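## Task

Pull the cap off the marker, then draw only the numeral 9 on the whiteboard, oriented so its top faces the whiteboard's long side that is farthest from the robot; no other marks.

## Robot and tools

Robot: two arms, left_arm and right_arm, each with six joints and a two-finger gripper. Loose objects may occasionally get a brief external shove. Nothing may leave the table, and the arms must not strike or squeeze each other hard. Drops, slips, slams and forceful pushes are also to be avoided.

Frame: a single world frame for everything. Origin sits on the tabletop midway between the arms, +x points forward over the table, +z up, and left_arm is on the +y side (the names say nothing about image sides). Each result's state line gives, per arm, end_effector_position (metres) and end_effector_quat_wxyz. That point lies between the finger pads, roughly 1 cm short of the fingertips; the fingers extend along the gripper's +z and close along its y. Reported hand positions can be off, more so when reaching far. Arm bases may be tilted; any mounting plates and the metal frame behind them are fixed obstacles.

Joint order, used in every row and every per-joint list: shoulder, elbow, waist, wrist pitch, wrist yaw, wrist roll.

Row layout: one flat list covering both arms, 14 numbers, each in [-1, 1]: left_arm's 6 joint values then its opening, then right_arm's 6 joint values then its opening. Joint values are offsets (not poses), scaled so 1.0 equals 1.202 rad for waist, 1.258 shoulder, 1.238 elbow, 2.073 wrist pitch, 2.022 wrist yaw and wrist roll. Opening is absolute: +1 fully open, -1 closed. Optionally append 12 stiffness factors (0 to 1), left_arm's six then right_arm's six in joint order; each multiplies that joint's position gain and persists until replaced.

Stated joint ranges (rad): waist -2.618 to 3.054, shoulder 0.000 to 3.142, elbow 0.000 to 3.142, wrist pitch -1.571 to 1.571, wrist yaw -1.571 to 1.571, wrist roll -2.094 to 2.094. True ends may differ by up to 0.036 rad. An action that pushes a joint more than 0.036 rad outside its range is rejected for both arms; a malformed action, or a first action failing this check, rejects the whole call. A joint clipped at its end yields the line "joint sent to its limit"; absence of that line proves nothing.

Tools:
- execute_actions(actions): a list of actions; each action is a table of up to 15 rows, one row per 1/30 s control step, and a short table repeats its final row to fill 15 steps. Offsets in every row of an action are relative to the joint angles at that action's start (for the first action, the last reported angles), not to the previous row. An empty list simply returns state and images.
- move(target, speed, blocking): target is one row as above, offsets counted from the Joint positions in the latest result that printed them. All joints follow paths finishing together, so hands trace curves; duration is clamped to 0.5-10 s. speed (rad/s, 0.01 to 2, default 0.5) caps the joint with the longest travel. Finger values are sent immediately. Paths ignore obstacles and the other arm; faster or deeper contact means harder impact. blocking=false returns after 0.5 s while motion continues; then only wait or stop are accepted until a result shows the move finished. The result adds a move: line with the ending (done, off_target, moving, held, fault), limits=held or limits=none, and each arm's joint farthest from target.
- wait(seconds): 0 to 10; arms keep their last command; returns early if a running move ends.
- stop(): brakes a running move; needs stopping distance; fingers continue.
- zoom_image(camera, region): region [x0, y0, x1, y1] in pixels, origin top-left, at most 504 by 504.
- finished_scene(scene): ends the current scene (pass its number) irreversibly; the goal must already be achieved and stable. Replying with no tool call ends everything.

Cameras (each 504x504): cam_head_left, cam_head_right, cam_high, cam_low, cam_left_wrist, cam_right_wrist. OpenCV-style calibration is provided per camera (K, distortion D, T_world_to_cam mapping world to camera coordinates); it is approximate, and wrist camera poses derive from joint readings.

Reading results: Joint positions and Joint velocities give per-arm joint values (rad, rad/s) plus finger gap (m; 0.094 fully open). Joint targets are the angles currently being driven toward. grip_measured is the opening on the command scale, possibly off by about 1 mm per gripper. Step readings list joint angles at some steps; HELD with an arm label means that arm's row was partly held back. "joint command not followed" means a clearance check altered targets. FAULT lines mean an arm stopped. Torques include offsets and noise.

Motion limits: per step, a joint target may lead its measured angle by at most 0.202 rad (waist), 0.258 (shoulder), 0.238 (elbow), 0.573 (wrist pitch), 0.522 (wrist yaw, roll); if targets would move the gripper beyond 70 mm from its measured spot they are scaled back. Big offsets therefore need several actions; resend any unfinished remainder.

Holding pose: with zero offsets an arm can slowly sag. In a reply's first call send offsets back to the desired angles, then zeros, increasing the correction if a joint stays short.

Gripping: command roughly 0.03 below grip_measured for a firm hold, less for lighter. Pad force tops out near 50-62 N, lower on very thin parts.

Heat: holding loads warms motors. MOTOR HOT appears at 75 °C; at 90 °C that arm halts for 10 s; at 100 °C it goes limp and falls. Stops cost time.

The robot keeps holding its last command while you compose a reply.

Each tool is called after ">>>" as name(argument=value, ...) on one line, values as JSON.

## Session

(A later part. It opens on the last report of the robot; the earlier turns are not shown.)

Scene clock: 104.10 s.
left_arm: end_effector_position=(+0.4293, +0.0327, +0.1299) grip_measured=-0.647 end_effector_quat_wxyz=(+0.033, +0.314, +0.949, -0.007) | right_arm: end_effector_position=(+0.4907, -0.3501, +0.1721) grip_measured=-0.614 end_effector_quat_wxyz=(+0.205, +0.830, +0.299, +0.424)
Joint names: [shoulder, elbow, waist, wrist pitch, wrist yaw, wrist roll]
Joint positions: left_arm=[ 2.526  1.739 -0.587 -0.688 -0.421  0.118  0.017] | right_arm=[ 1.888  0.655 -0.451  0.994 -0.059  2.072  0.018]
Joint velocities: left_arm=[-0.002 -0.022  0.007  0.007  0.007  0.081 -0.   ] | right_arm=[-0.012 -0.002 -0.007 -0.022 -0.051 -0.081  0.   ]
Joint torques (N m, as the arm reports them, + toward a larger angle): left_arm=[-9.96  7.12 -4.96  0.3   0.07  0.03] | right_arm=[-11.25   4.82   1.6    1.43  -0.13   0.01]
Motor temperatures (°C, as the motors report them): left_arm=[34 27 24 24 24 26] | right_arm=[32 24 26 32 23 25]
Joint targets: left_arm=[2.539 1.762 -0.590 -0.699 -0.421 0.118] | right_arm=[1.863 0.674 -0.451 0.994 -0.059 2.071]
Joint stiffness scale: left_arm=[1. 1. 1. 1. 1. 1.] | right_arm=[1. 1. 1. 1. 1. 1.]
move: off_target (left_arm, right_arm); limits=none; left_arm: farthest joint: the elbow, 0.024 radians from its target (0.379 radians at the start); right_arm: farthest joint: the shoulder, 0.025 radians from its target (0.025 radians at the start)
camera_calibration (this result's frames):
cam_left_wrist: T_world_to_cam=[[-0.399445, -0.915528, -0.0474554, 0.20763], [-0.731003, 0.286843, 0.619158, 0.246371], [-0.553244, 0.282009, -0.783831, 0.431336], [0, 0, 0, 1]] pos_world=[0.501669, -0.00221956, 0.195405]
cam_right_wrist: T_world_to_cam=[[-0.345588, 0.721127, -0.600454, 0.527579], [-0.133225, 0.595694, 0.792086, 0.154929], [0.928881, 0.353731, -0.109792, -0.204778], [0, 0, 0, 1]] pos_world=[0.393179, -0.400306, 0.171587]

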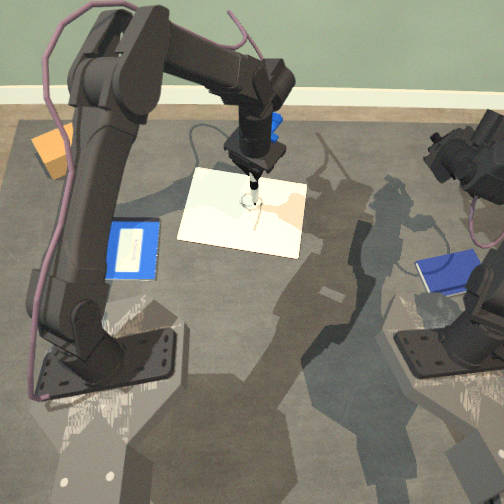

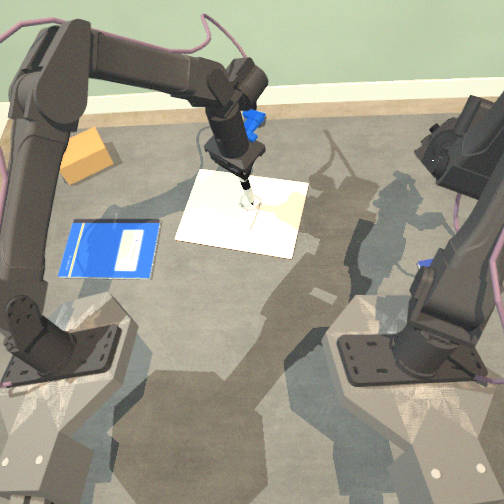

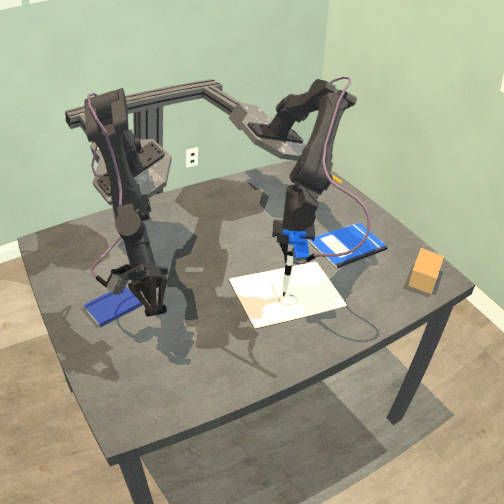

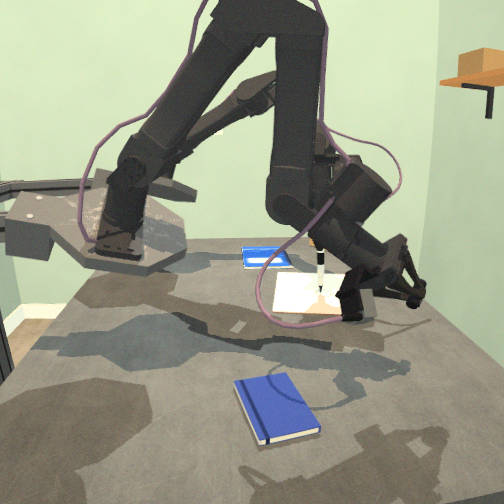

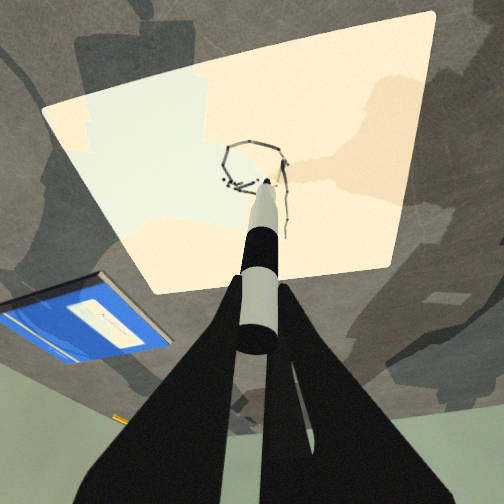

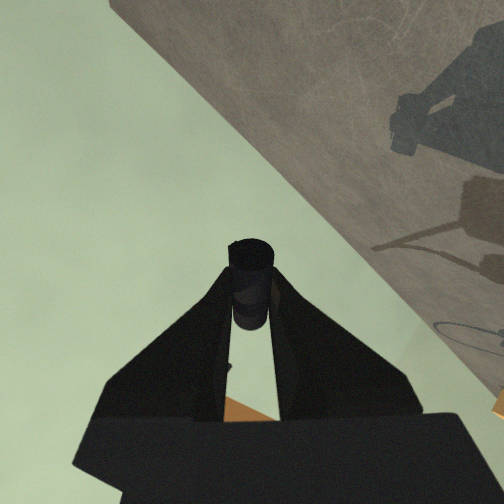

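>>> move(target=[0.010,0.018,-0.020,-0.005,0.0,0,-0.72,-0.02,0.015,0,0,0,0,-0.70], speed=0.06)

>>> move(target=[0.024,0.018,-0.009,-0.003,0.0,0,-0.72,-0.02,0.015,0,0,0,0,-0.70], speed=0.05)

>>> zoom_image(camera="cam_left_wrist", region=[150,50,400,300])

Scene clock: 105.27 s.
left_arm: end_effector_position=(+0.4275, +0.0284, +0.1319) grip_measured=-0.647 end_effector_quat_wxyz=(+0.035, +0.319, +0.947, -0.008) | right_arm: end_effector_position=(+0.4907, -0.3501, +0.1721) grip_measured=-0.614 end_effector_quat_wxyz=(+0.205, +0.830, +0.299, +0.424)
Joint names: [shoulder, elbow, waist, wrist pitch, wrist yaw, wrist roll]
Joint positions: left_arm=[ 2.526  1.739 -0.598 -0.688 -0.421  0.118  0.017] | right_arm=[ 1.888  0.655 -0.451  0.994 -0.059  2.073  0.018]
Joint velocities: left_arm=[-0.007  0.027 -0.002  0.007  0.037 -0.022 -0.   ] | right_arm=[-0.012  0.002  0.017 -0.007 -0.139  0.022  0.   ]
Joint torques (N m, as the arm reports them, + toward a larger angle): left_arm=[-9.94  7.07 -5.86  0.36  0.06  0.02] | right_arm=[-11.25   4.85   1.57   1.42  -0.13   0.02]
Motor temperatures (°C, as the motors report them): left_arm=[33 27 24 24 24 26] | right_arm=[32 24 26 32 23 25]
Joint targets: left_arm=[2.539 1.761 -0.611 -0.698 -0.421 0.118] | right_arm=[1.863 0.674 -0.451 0.994 -0.059 2.072]
Joint stiffness scale: left_arm=[1. 1. 1. 1. 1. 1.] | right_arm=[1. 1. 1. 1. 1. 1.]
move: off_target (left_arm, right_arm); limits=none; left_arm: farthest joint: the elbow, 0.023 radians from its target (0.023 radians at the start); right_arm: farthest joint: the shoulder, 0.025 radians from its target (0.025 radians at the start)
camera_calibration (this result's frames):
cam_left_wrist: T_world_to_cam=[[-0.408335, -0.911638, -0.046682, 0.206649], [-0.730159, 0.295501, 0.616074, 0.244782], [-0.547842, 0.28565, -0.786304, 0.43104], [0, 0, 0, 1]] pos_world=[0.499254, -0.00707064, 0.197771]
cam_right_wrist: T_world_to_cam=[[-0.345242, 0.721652, -0.600022, 0.527519], [-0.133025, 0.59525, 0.792453, 0.154612], [0.929038, 0.353406, -0.109508, -0.205017], [0, 0, 0, 1]] pos_world=[0.393158, -0.400264, 0.171549]

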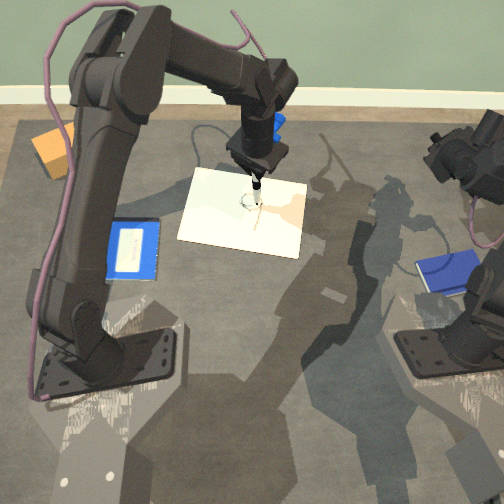

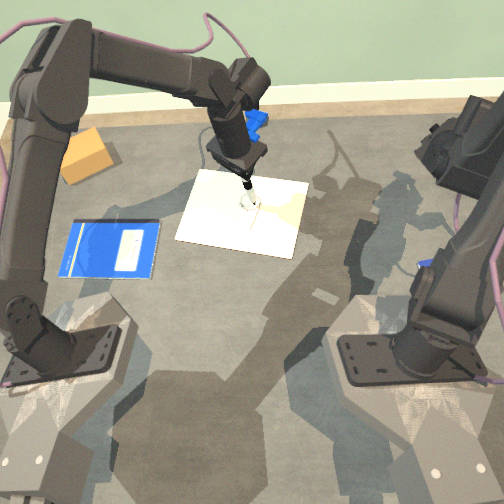

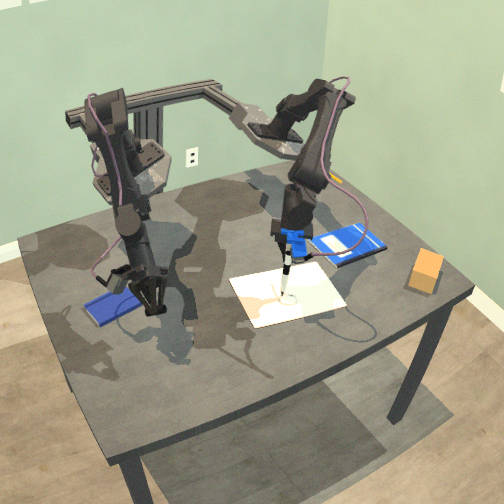

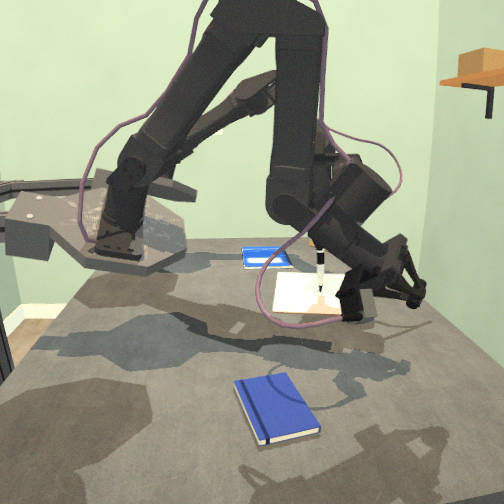

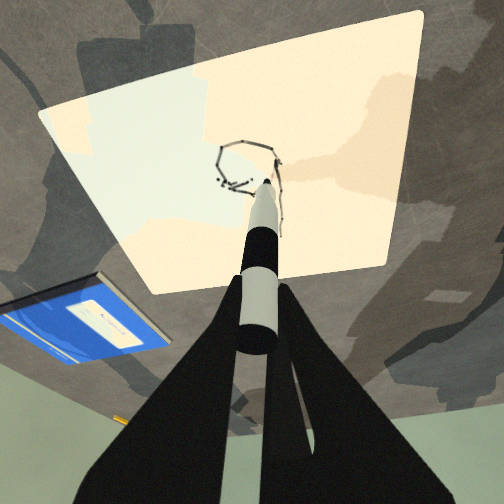

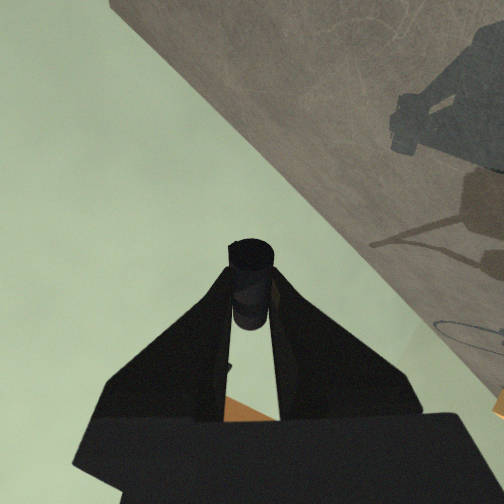

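Scene clock: 106.10 s.
left_arm: end_effector_position=(+0.4225, +0.0277, +0.1254) grip_measured=-0.648 end_effector_quat_wxyz=(+0.027, +0.323, +0.946, -0.006) | right_arm: end_effector_position=(+0.4907, -0.3501, +0.1721) grip_measured=-0.614 end_effector_quat_wxyz=(+0.205, +0.830, +0.299, +0.424)
Joint names: [shoulder, elbow, waist, wrist pitch, wrist yaw, wrist roll]
Joint positions: left_arm=[ 2.543  1.739 -0.599 -0.689 -0.422  0.118  0.017] | right_arm=[ 1.888  0.655 -0.451  0.994 -0.059  2.073  0.018]
Joint velocities: left_arm=[-0.002  0.012  0.002  0.022 -0.051 -0.037 -0.   ] | right_arm=[-0.017 -0.007  0.007  0.051 -0.007 -0.037  0.   ]
Joint torques (N m, as the arm reports them, + toward a larger angle): left_arm=[-9.76  6.99 -5.58  0.44  0.06  0.03] | right_arm=[-11.22   4.85   1.59   1.43  -0.13   0.01]
Motor temperatures (°C, as the motors report them): left_arm=[33 27 24 24 24 26] | right_arm=[32 24 26 32 23 25]
Joint targets: left_arm=[2.557 1.761 -0.609 -0.694 -0.421 0.118] | right_arm=[1.863 0.674 -0.451 0.994 -0.059 2.073]
Joint stiffness scale: left_arm=[1. 1. 1. 1. 1. 1.] | right_arm=[1. 1. 1. 1. 1. 1.]
move: off_target (left_arm, right_arm); limits=none; left_arm: farthest joint: the elbow, 0.023 radians from its target (0.023 radians at the start); right_arm: farthest joint: the shoulder, 0.025 radians from its target (0.025 radians at the start)
camera_calibration (this result's frames):
cam_left_wrist: T_world_to_cam=[[-0.41633, -0.90782, -0.0503187, 0.207426], [-0.720064, 0.295422, 0.62788, 0.239611], [-0.555137, 0.297638, -0.776682, 0.42495], [0, 0, 0, 1]] pos_world=[0.494799, -0.00896265, 0.190042]
cam_right_wrist: T_world_to_cam=[[-0.345069, 0.721914, -0.599806, 0.527489], [-0.132925, 0.595028, 0.792636, 0.154454], [0.929117, 0.353244, -0.109365, -0.205137], [0, 0, 0, 1]] pos_world=[0.393148, -0.400243, 0.17153]

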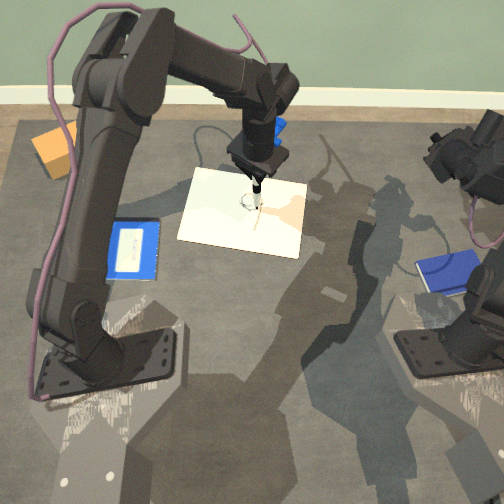

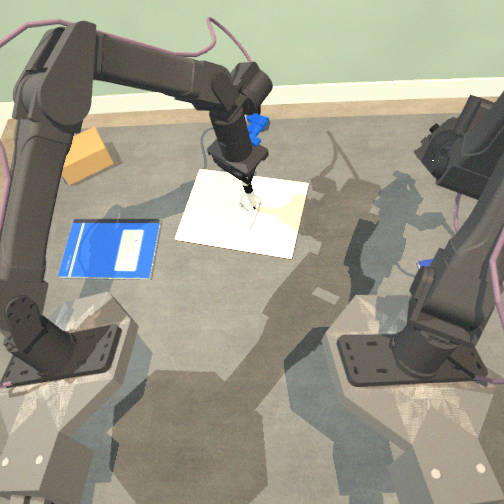

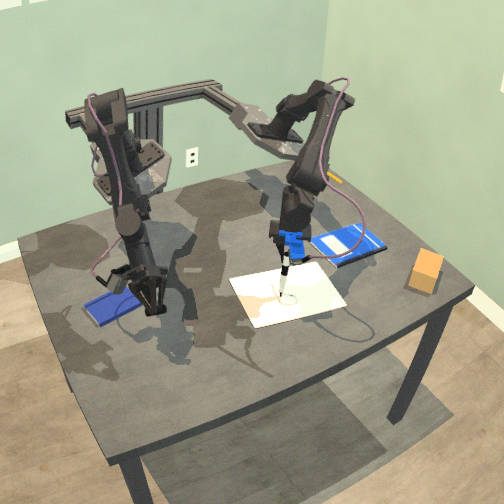

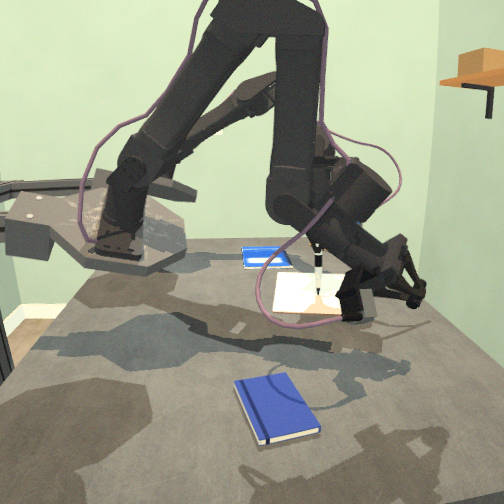

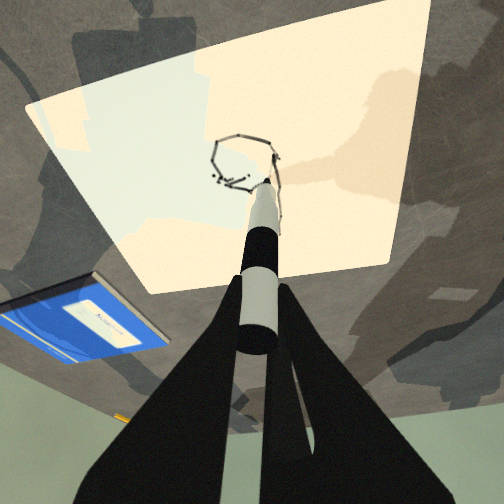

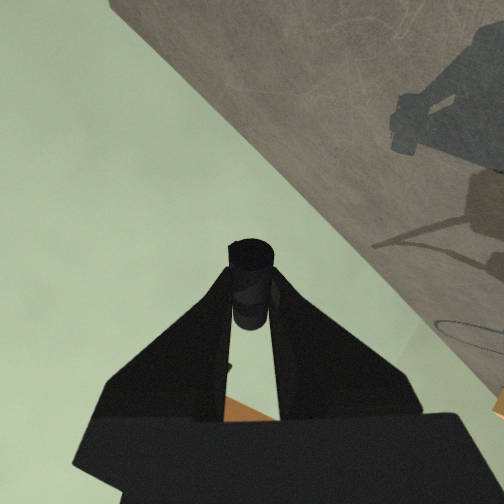

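Region (150, 50, 400, 300) of cam_left_wrist's 504x504 image, scaled by 2.016, with more detail than that image has.

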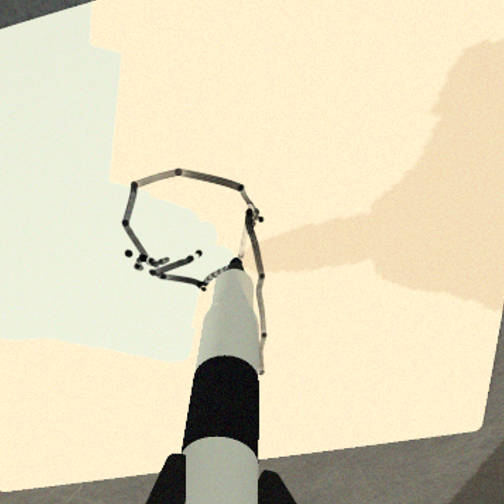

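Same spot. Redraw with slightly more press.

>>> move(target=[0.070,0.139,-0.004,-0.041,0.0,0,-0.72,-0.02,0.015,0,0,0,0,-0.70], speed=0.12)

>>> move(target=[-0.05,0.015,0,0,0.0,0,-0.72,-0.02,0.015,0,0,0,0,-0.70], speed=0.2)

>>> zoom_image(camera="cam_left_wrist", region=[150,50,400,300])

Scene clock: 108.03 s.
left_arm: end_effector_position=(+0.4401, +0.0168, +0.1261) grip_measured=-0.648 end_effector_quat_wxyz=(+0.028, +0.322, +0.946, -0.006) | right_arm: end_effector_position=(+0.4907, -0.3501, +0.1721) grip_measured=-0.614 end_effector_quat_wxyz=(+0.205, +0.830, +0.299, +0.425)
Joint names: [shoulder, elbow, waist, wrist pitch, wrist yaw, wrist roll]
Joint positions: left_arm=[ 2.615  1.889 -0.599 -0.764 -0.422  0.118  0.017] | right_arm=[ 1.888  0.655 -0.451  0.994 -0.059  2.074  0.018]
Joint velocities: left_arm=[-0.002 -0.002 -0.002  0.037  0.007 -0.007  0.001] | right_arm=[ 0.002 -0.022  0.007 -0.037 -0.022 -0.007 -0.001]
Joint torques (N m, as the arm reports them, + toward a larger angle): left_arm=[-10.21   7.2   -5.38   0.33   0.07   0.02] | right_arm=[-11.17   4.78   1.54   1.43  -0.12   0.01]
Motor temperatures (°C, as the motors report them): left_arm=[33 28 24 24 24 26] | right_arm=[32 24 26 32 23 25]
Joint targets: left_arm=[2.631 1.911 -0.604 -0.774 -0.422 0.118] | right_arm=[1.863 0.674 -0.451 0.994 -0.059 2.073]
Joint stiffness scale: left_arm=[1. 1. 1. 1. 1. 1.] | right_arm=[1. 1. 1. 1. 1. 1.]
move: off_target (left_arm, right_arm); limits=none; left_arm: farthest joint: the elbow, 0.022 radians from its target (0.172 radians at the start); right_arm: farthest joint: the shoulder, 0.025 radians from its target (0.025 radians at the start)
camera_calibration (this result's frames):
cam_left_wrist: T_world_to_cam=[[-0.415138, -0.908428, -0.0491871, 0.204201], [-0.72165, 0.295897, 0.625832, 0.256016], [-0.553969, 0.295302, -0.778405, 0.438256], [0, 0, 0, 1]] pos_world=[0.512306, -0.0196704, 0.190962]
cam_right_wrist: T_world_to_cam=[[-0.344724, 0.722439, -0.599373, 0.527429], [-0.132726, 0.594584, 0.793003, 0.154138], [0.929274, 0.352919, -0.109081, -0.205377], [0, 0, 0, 1]] pos_world=[0.393126, -0.400201, 0.171492]

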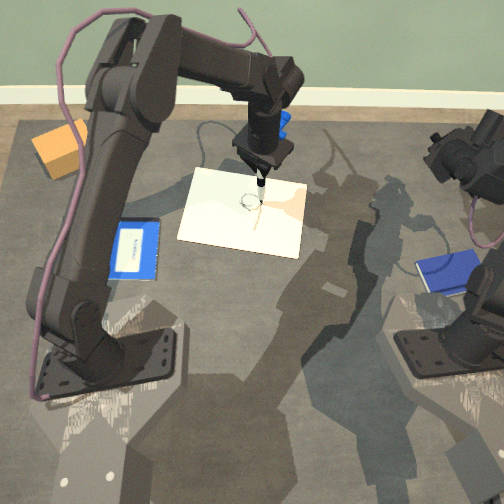

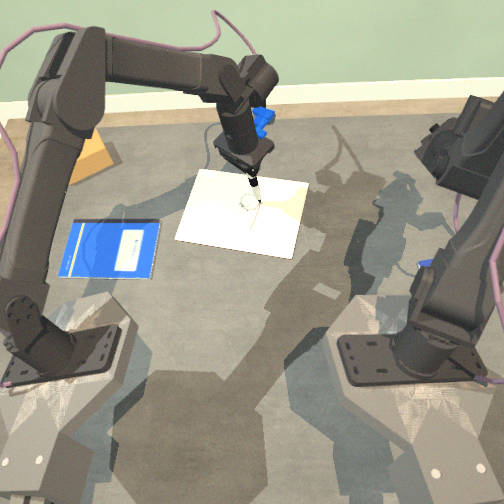

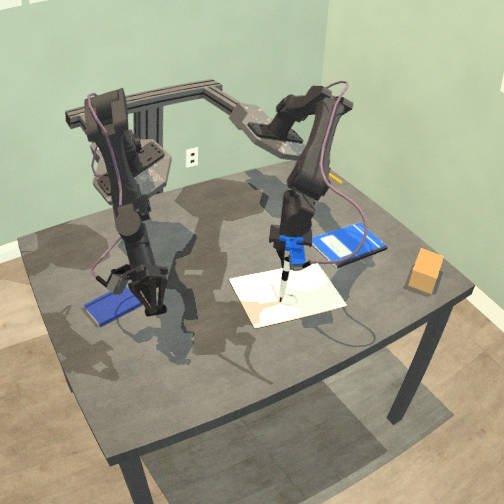

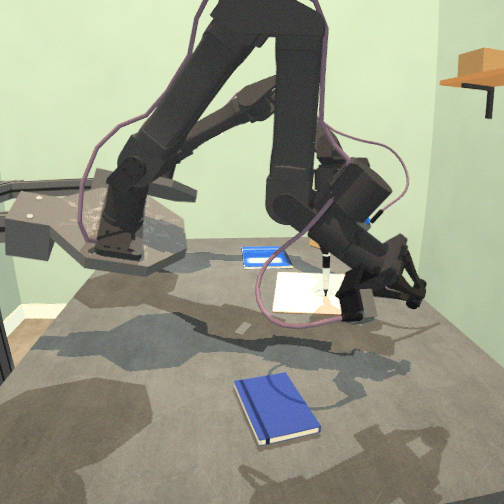

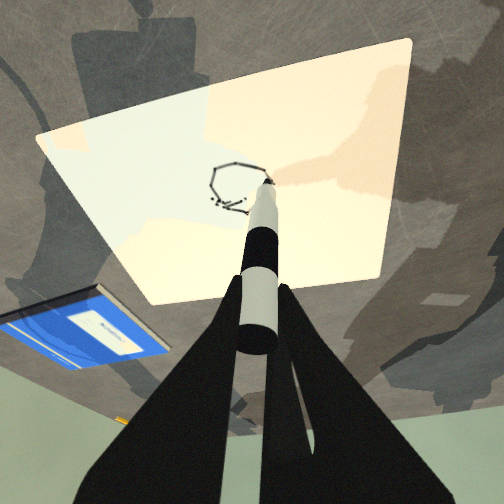

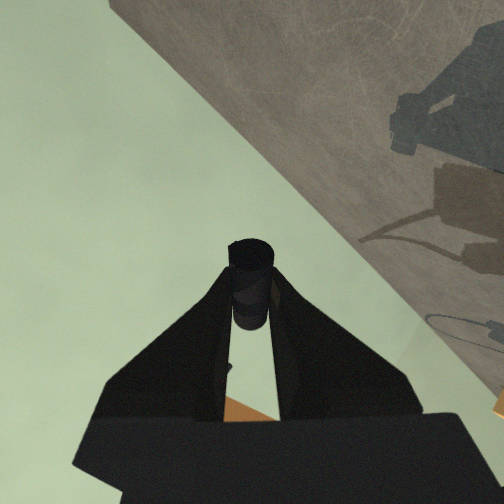

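Scene clock: 108.87 s.
left_arm: end_effector_position=(+0.4549, +0.0199, +0.1478) grip_measured=-0.647 end_effector_quat_wxyz=(+0.051, +0.311, +0.949, -0.011) | right_arm: end_effector_position=(+0.4907, -0.3501, +0.1721) grip_measured=-0.614 end_effector_quat_wxyz=(+0.205, +0.830, +0.298, +0.425)
Joint names: [shoulder, elbow, waist, wrist pitch, wrist yaw, wrist roll]
Joint positions: left_arm=[ 2.563  1.889 -0.597 -0.764 -0.422  0.118  0.017] | right_arm=[ 1.888  0.655 -0.451  0.994 -0.059  2.075  0.018]
Joint velocities: left_arm=[-0.007 -0.002  0.002  0.022  0.022  0.022 -0.   ] | right_arm=[ 0.002 -0.007 -0.007 -0.007 -0.007 -0.007  0.   ]
Joint torques (N m, as the arm reports them, + toward a larger angle): left_arm=[-12.08   7.05  -5.15   0.51   0.06   0.02] | right_arm=[-11.24   4.87   1.58   1.43  -0.13   0.02]
Motor temperatures (°C, as the motors report them): left_arm=[34 28 24 24 24 26] | right_arm=[32 24 26 32 23 25]
Joint targets: left_arm=[2.552 1.907 -0.599 -0.764 -0.422 0.118] | right_arm=[1.863 0.674 -0.451 0.994 -0.059 2.074]
Joint stiffness scale: left_arm=[1. 1. 1. 1. 1. 1.] | right_arm=[1. 1. 1. 1. 1. 1.]
move: off_target (right_arm); limits=none; left_arm: farthest joint: the elbow, 0.019 radians from its target (0.019 radians at the start); right_arm: farthest joint: the shoulder, 0.025 radians from its target (0.025 radians at the start)
camera_calibration (this result's frames):
cam_left_wrist: T_world_to_cam=[[-0.392967, -0.918572, -0.0424585, 0.203386], [-0.751892, 0.294394, 0.589907, 0.271256], [-0.529373, 0.263738, -0.806354, 0.455954], [0, 0, 0, 1]] pos_world=[0.525249, -0.0132843, 0.21628]
cam_right_wrist: T_world_to_cam=[[-0.344378, 0.722963, -0.59894, 0.527368], [-0.132526, 0.59414, 0.793369, 0.153821], [0.92943, 0.352594, -0.108797, -0.205616], [0, 0, 0, 1]] pos_world=[0.393105, -0.40016, 0.171454]

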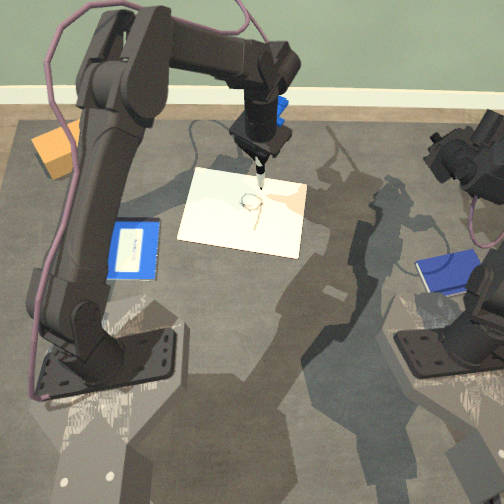

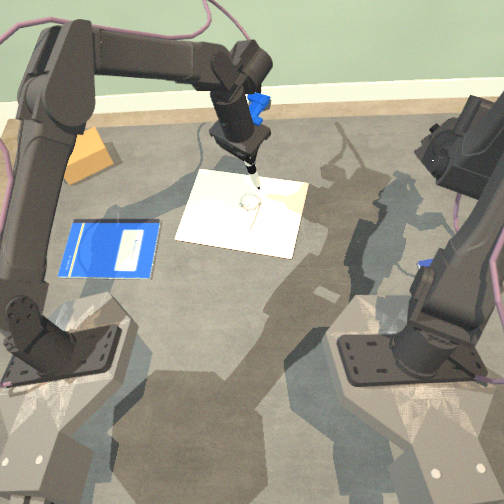

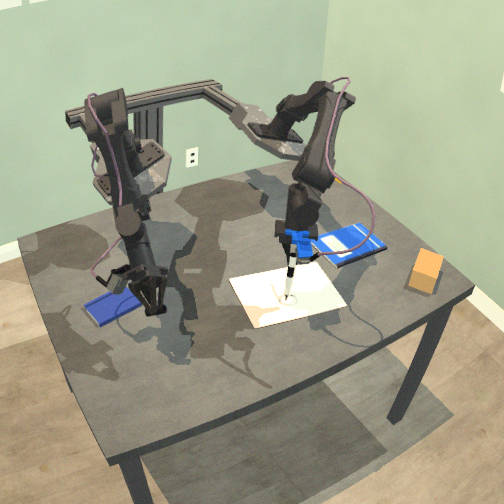

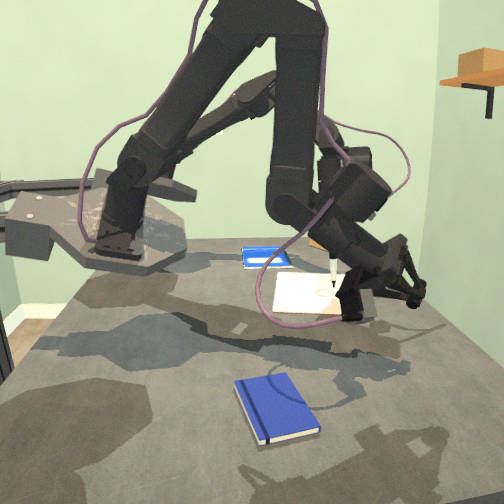

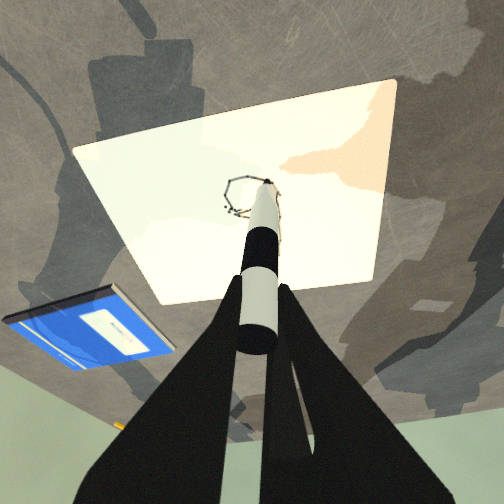

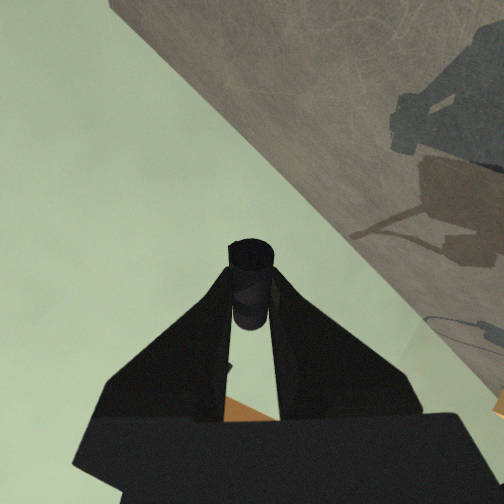

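Region (150, 50, 400, 300) of cam_left_wrist's 504x504 image, scaled by 2.016, with more detail than that image has.

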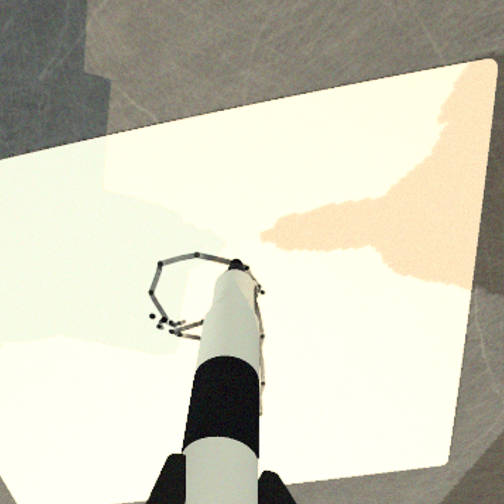

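Move aside to view.

>>> move(target=[-0.16,-0.22,0.03,0.09,0.0,0,-0.72,-0.02,0.015,0,0,0,0,-0.70], speed=0.5)

>>> zoom_image(camera="cam_left_wrist", region=[150,30,350,230])

Scene clock: 110.37 s.
left_arm: end_effector_position=(+0.4558, +0.0532, +0.1651) grip_measured=-0.647 end_effector_quat_wxyz=(+0.091, +0.272, +0.958, -0.018) | right_arm: end_effector_position=(+0.4907, -0.3501, +0.1721) grip_measured=-0.614 end_effector_quat_wxyz=(+0.205, +0.830, +0.298, +0.425)
Joint names: [shoulder, elbow, waist, wrist pitch, wrist yaw, wrist roll]
Joint positions: left_arm=[ 2.377  1.632 -0.558 -0.587 -0.422  0.118  0.017] | right_arm=[ 1.888  0.655 -0.451  0.994 -0.059  2.075  0.018]
Joint velocities: left_arm=[-0.002 -0.007 -0.017  0.007 -0.081  0.022 -0.   ] | right_arm=[-0.002  0.002 -0.002 -0.066  0.007 -0.037 -0.001]
Joint torques (N m, as the arm reports them, + toward a larger angle): left_arm=[-11.4    4.67  -4.85   0.81   0.08   0.02] | right_arm=[-11.23   4.81   1.58   1.44  -0.13   0.01]
Motor temperatures (°C, as the motors report them): left_arm=[34 28 24 24 24 26] | right_arm=[32 24 26 32 23 25]
Joint targets: left_arm=[2.362 1.616 -0.561 -0.578 -0.422 0.118] | right_arm=[1.863 0.674 -0.451 0.994 -0.059 2.074]
Joint stiffness scale: left_arm=[1. 1. 1. 1. 1. 1.] | right_arm=[1. 1. 1. 1. 1. 1.]
move: off_target (right_arm); limits=none; left_arm: farthest joint: the shoulder, 0.015 radians from its target (0.202 radians at the start); right_arm: farthest joint: the shoulder, 0.025 radians from its target (0.025 radians at the start)
camera_calibration (this result's frames):
cam_left_wrist: T_world_to_cam=[[-0.316021, -0.948311, -0.0289486, 0.199315], [-0.813139, 0.255003, 0.523239, 0.29302], [-0.488811, 0.188894, -0.851694, 0.454642], [0, 0, 0, 1]] pos_world=[0.523488, 0.0284131, 0.239666]
cam_right_wrist: T_world_to_cam=[[-0.344205, 0.723225, -0.598723, 0.527337], [-0.132427, 0.593918, 0.793552, 0.153663], [0.929509, 0.352431, -0.108655, -0.205736], [0, 0, 0, 1]] pos_world=[0.393095, -0.400139, 0.171435]

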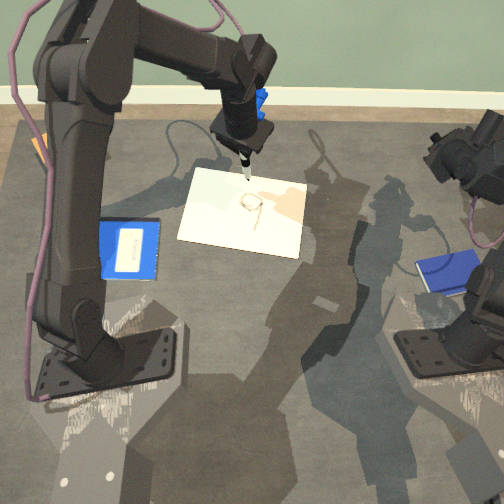

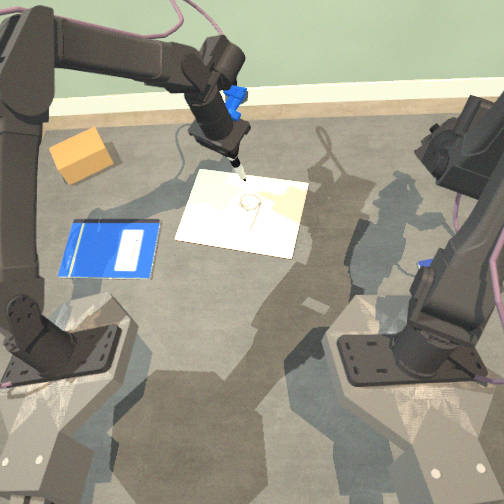

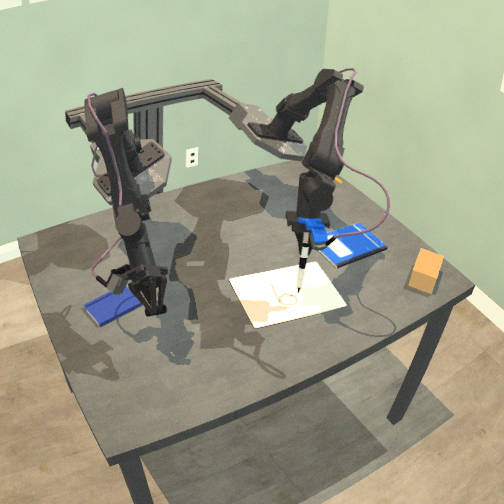

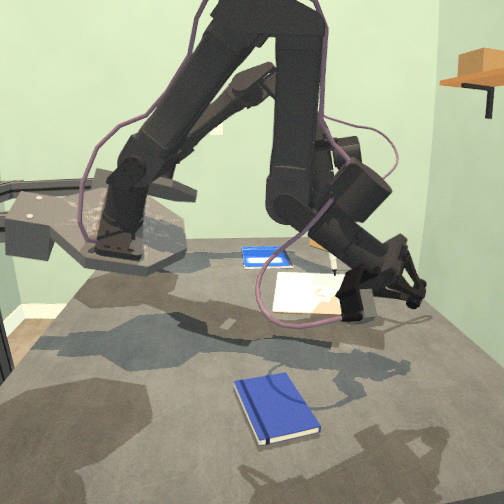

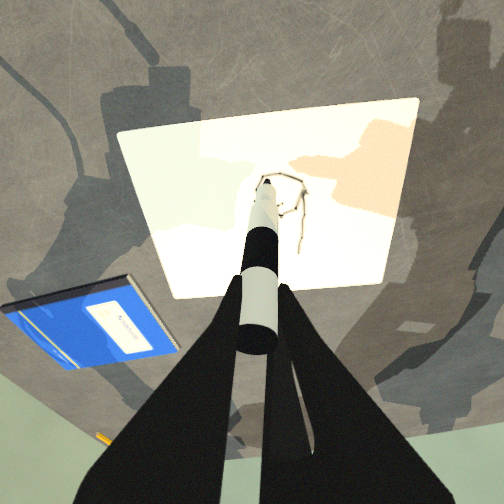

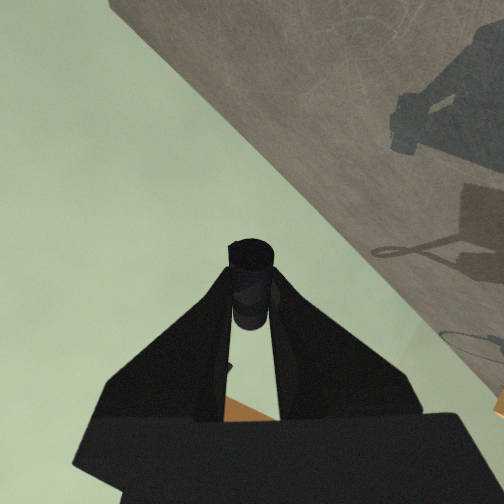

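Region (150, 30, 350, 230) of cam_left_wrist's 504x504 image, scaled by 2.520, with more detail than that image has.

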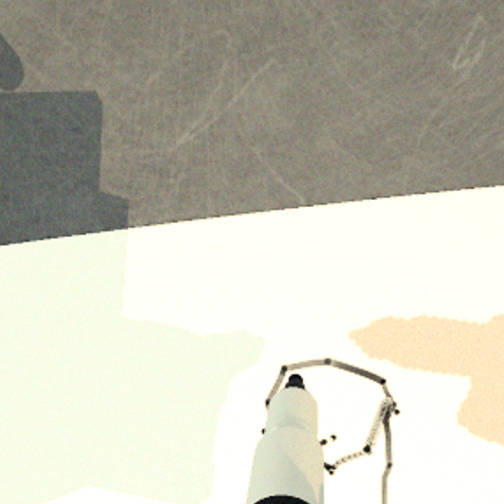

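Loop is closed on the right. Done.

>>> finished_scene(scene=1)

The scene is finished.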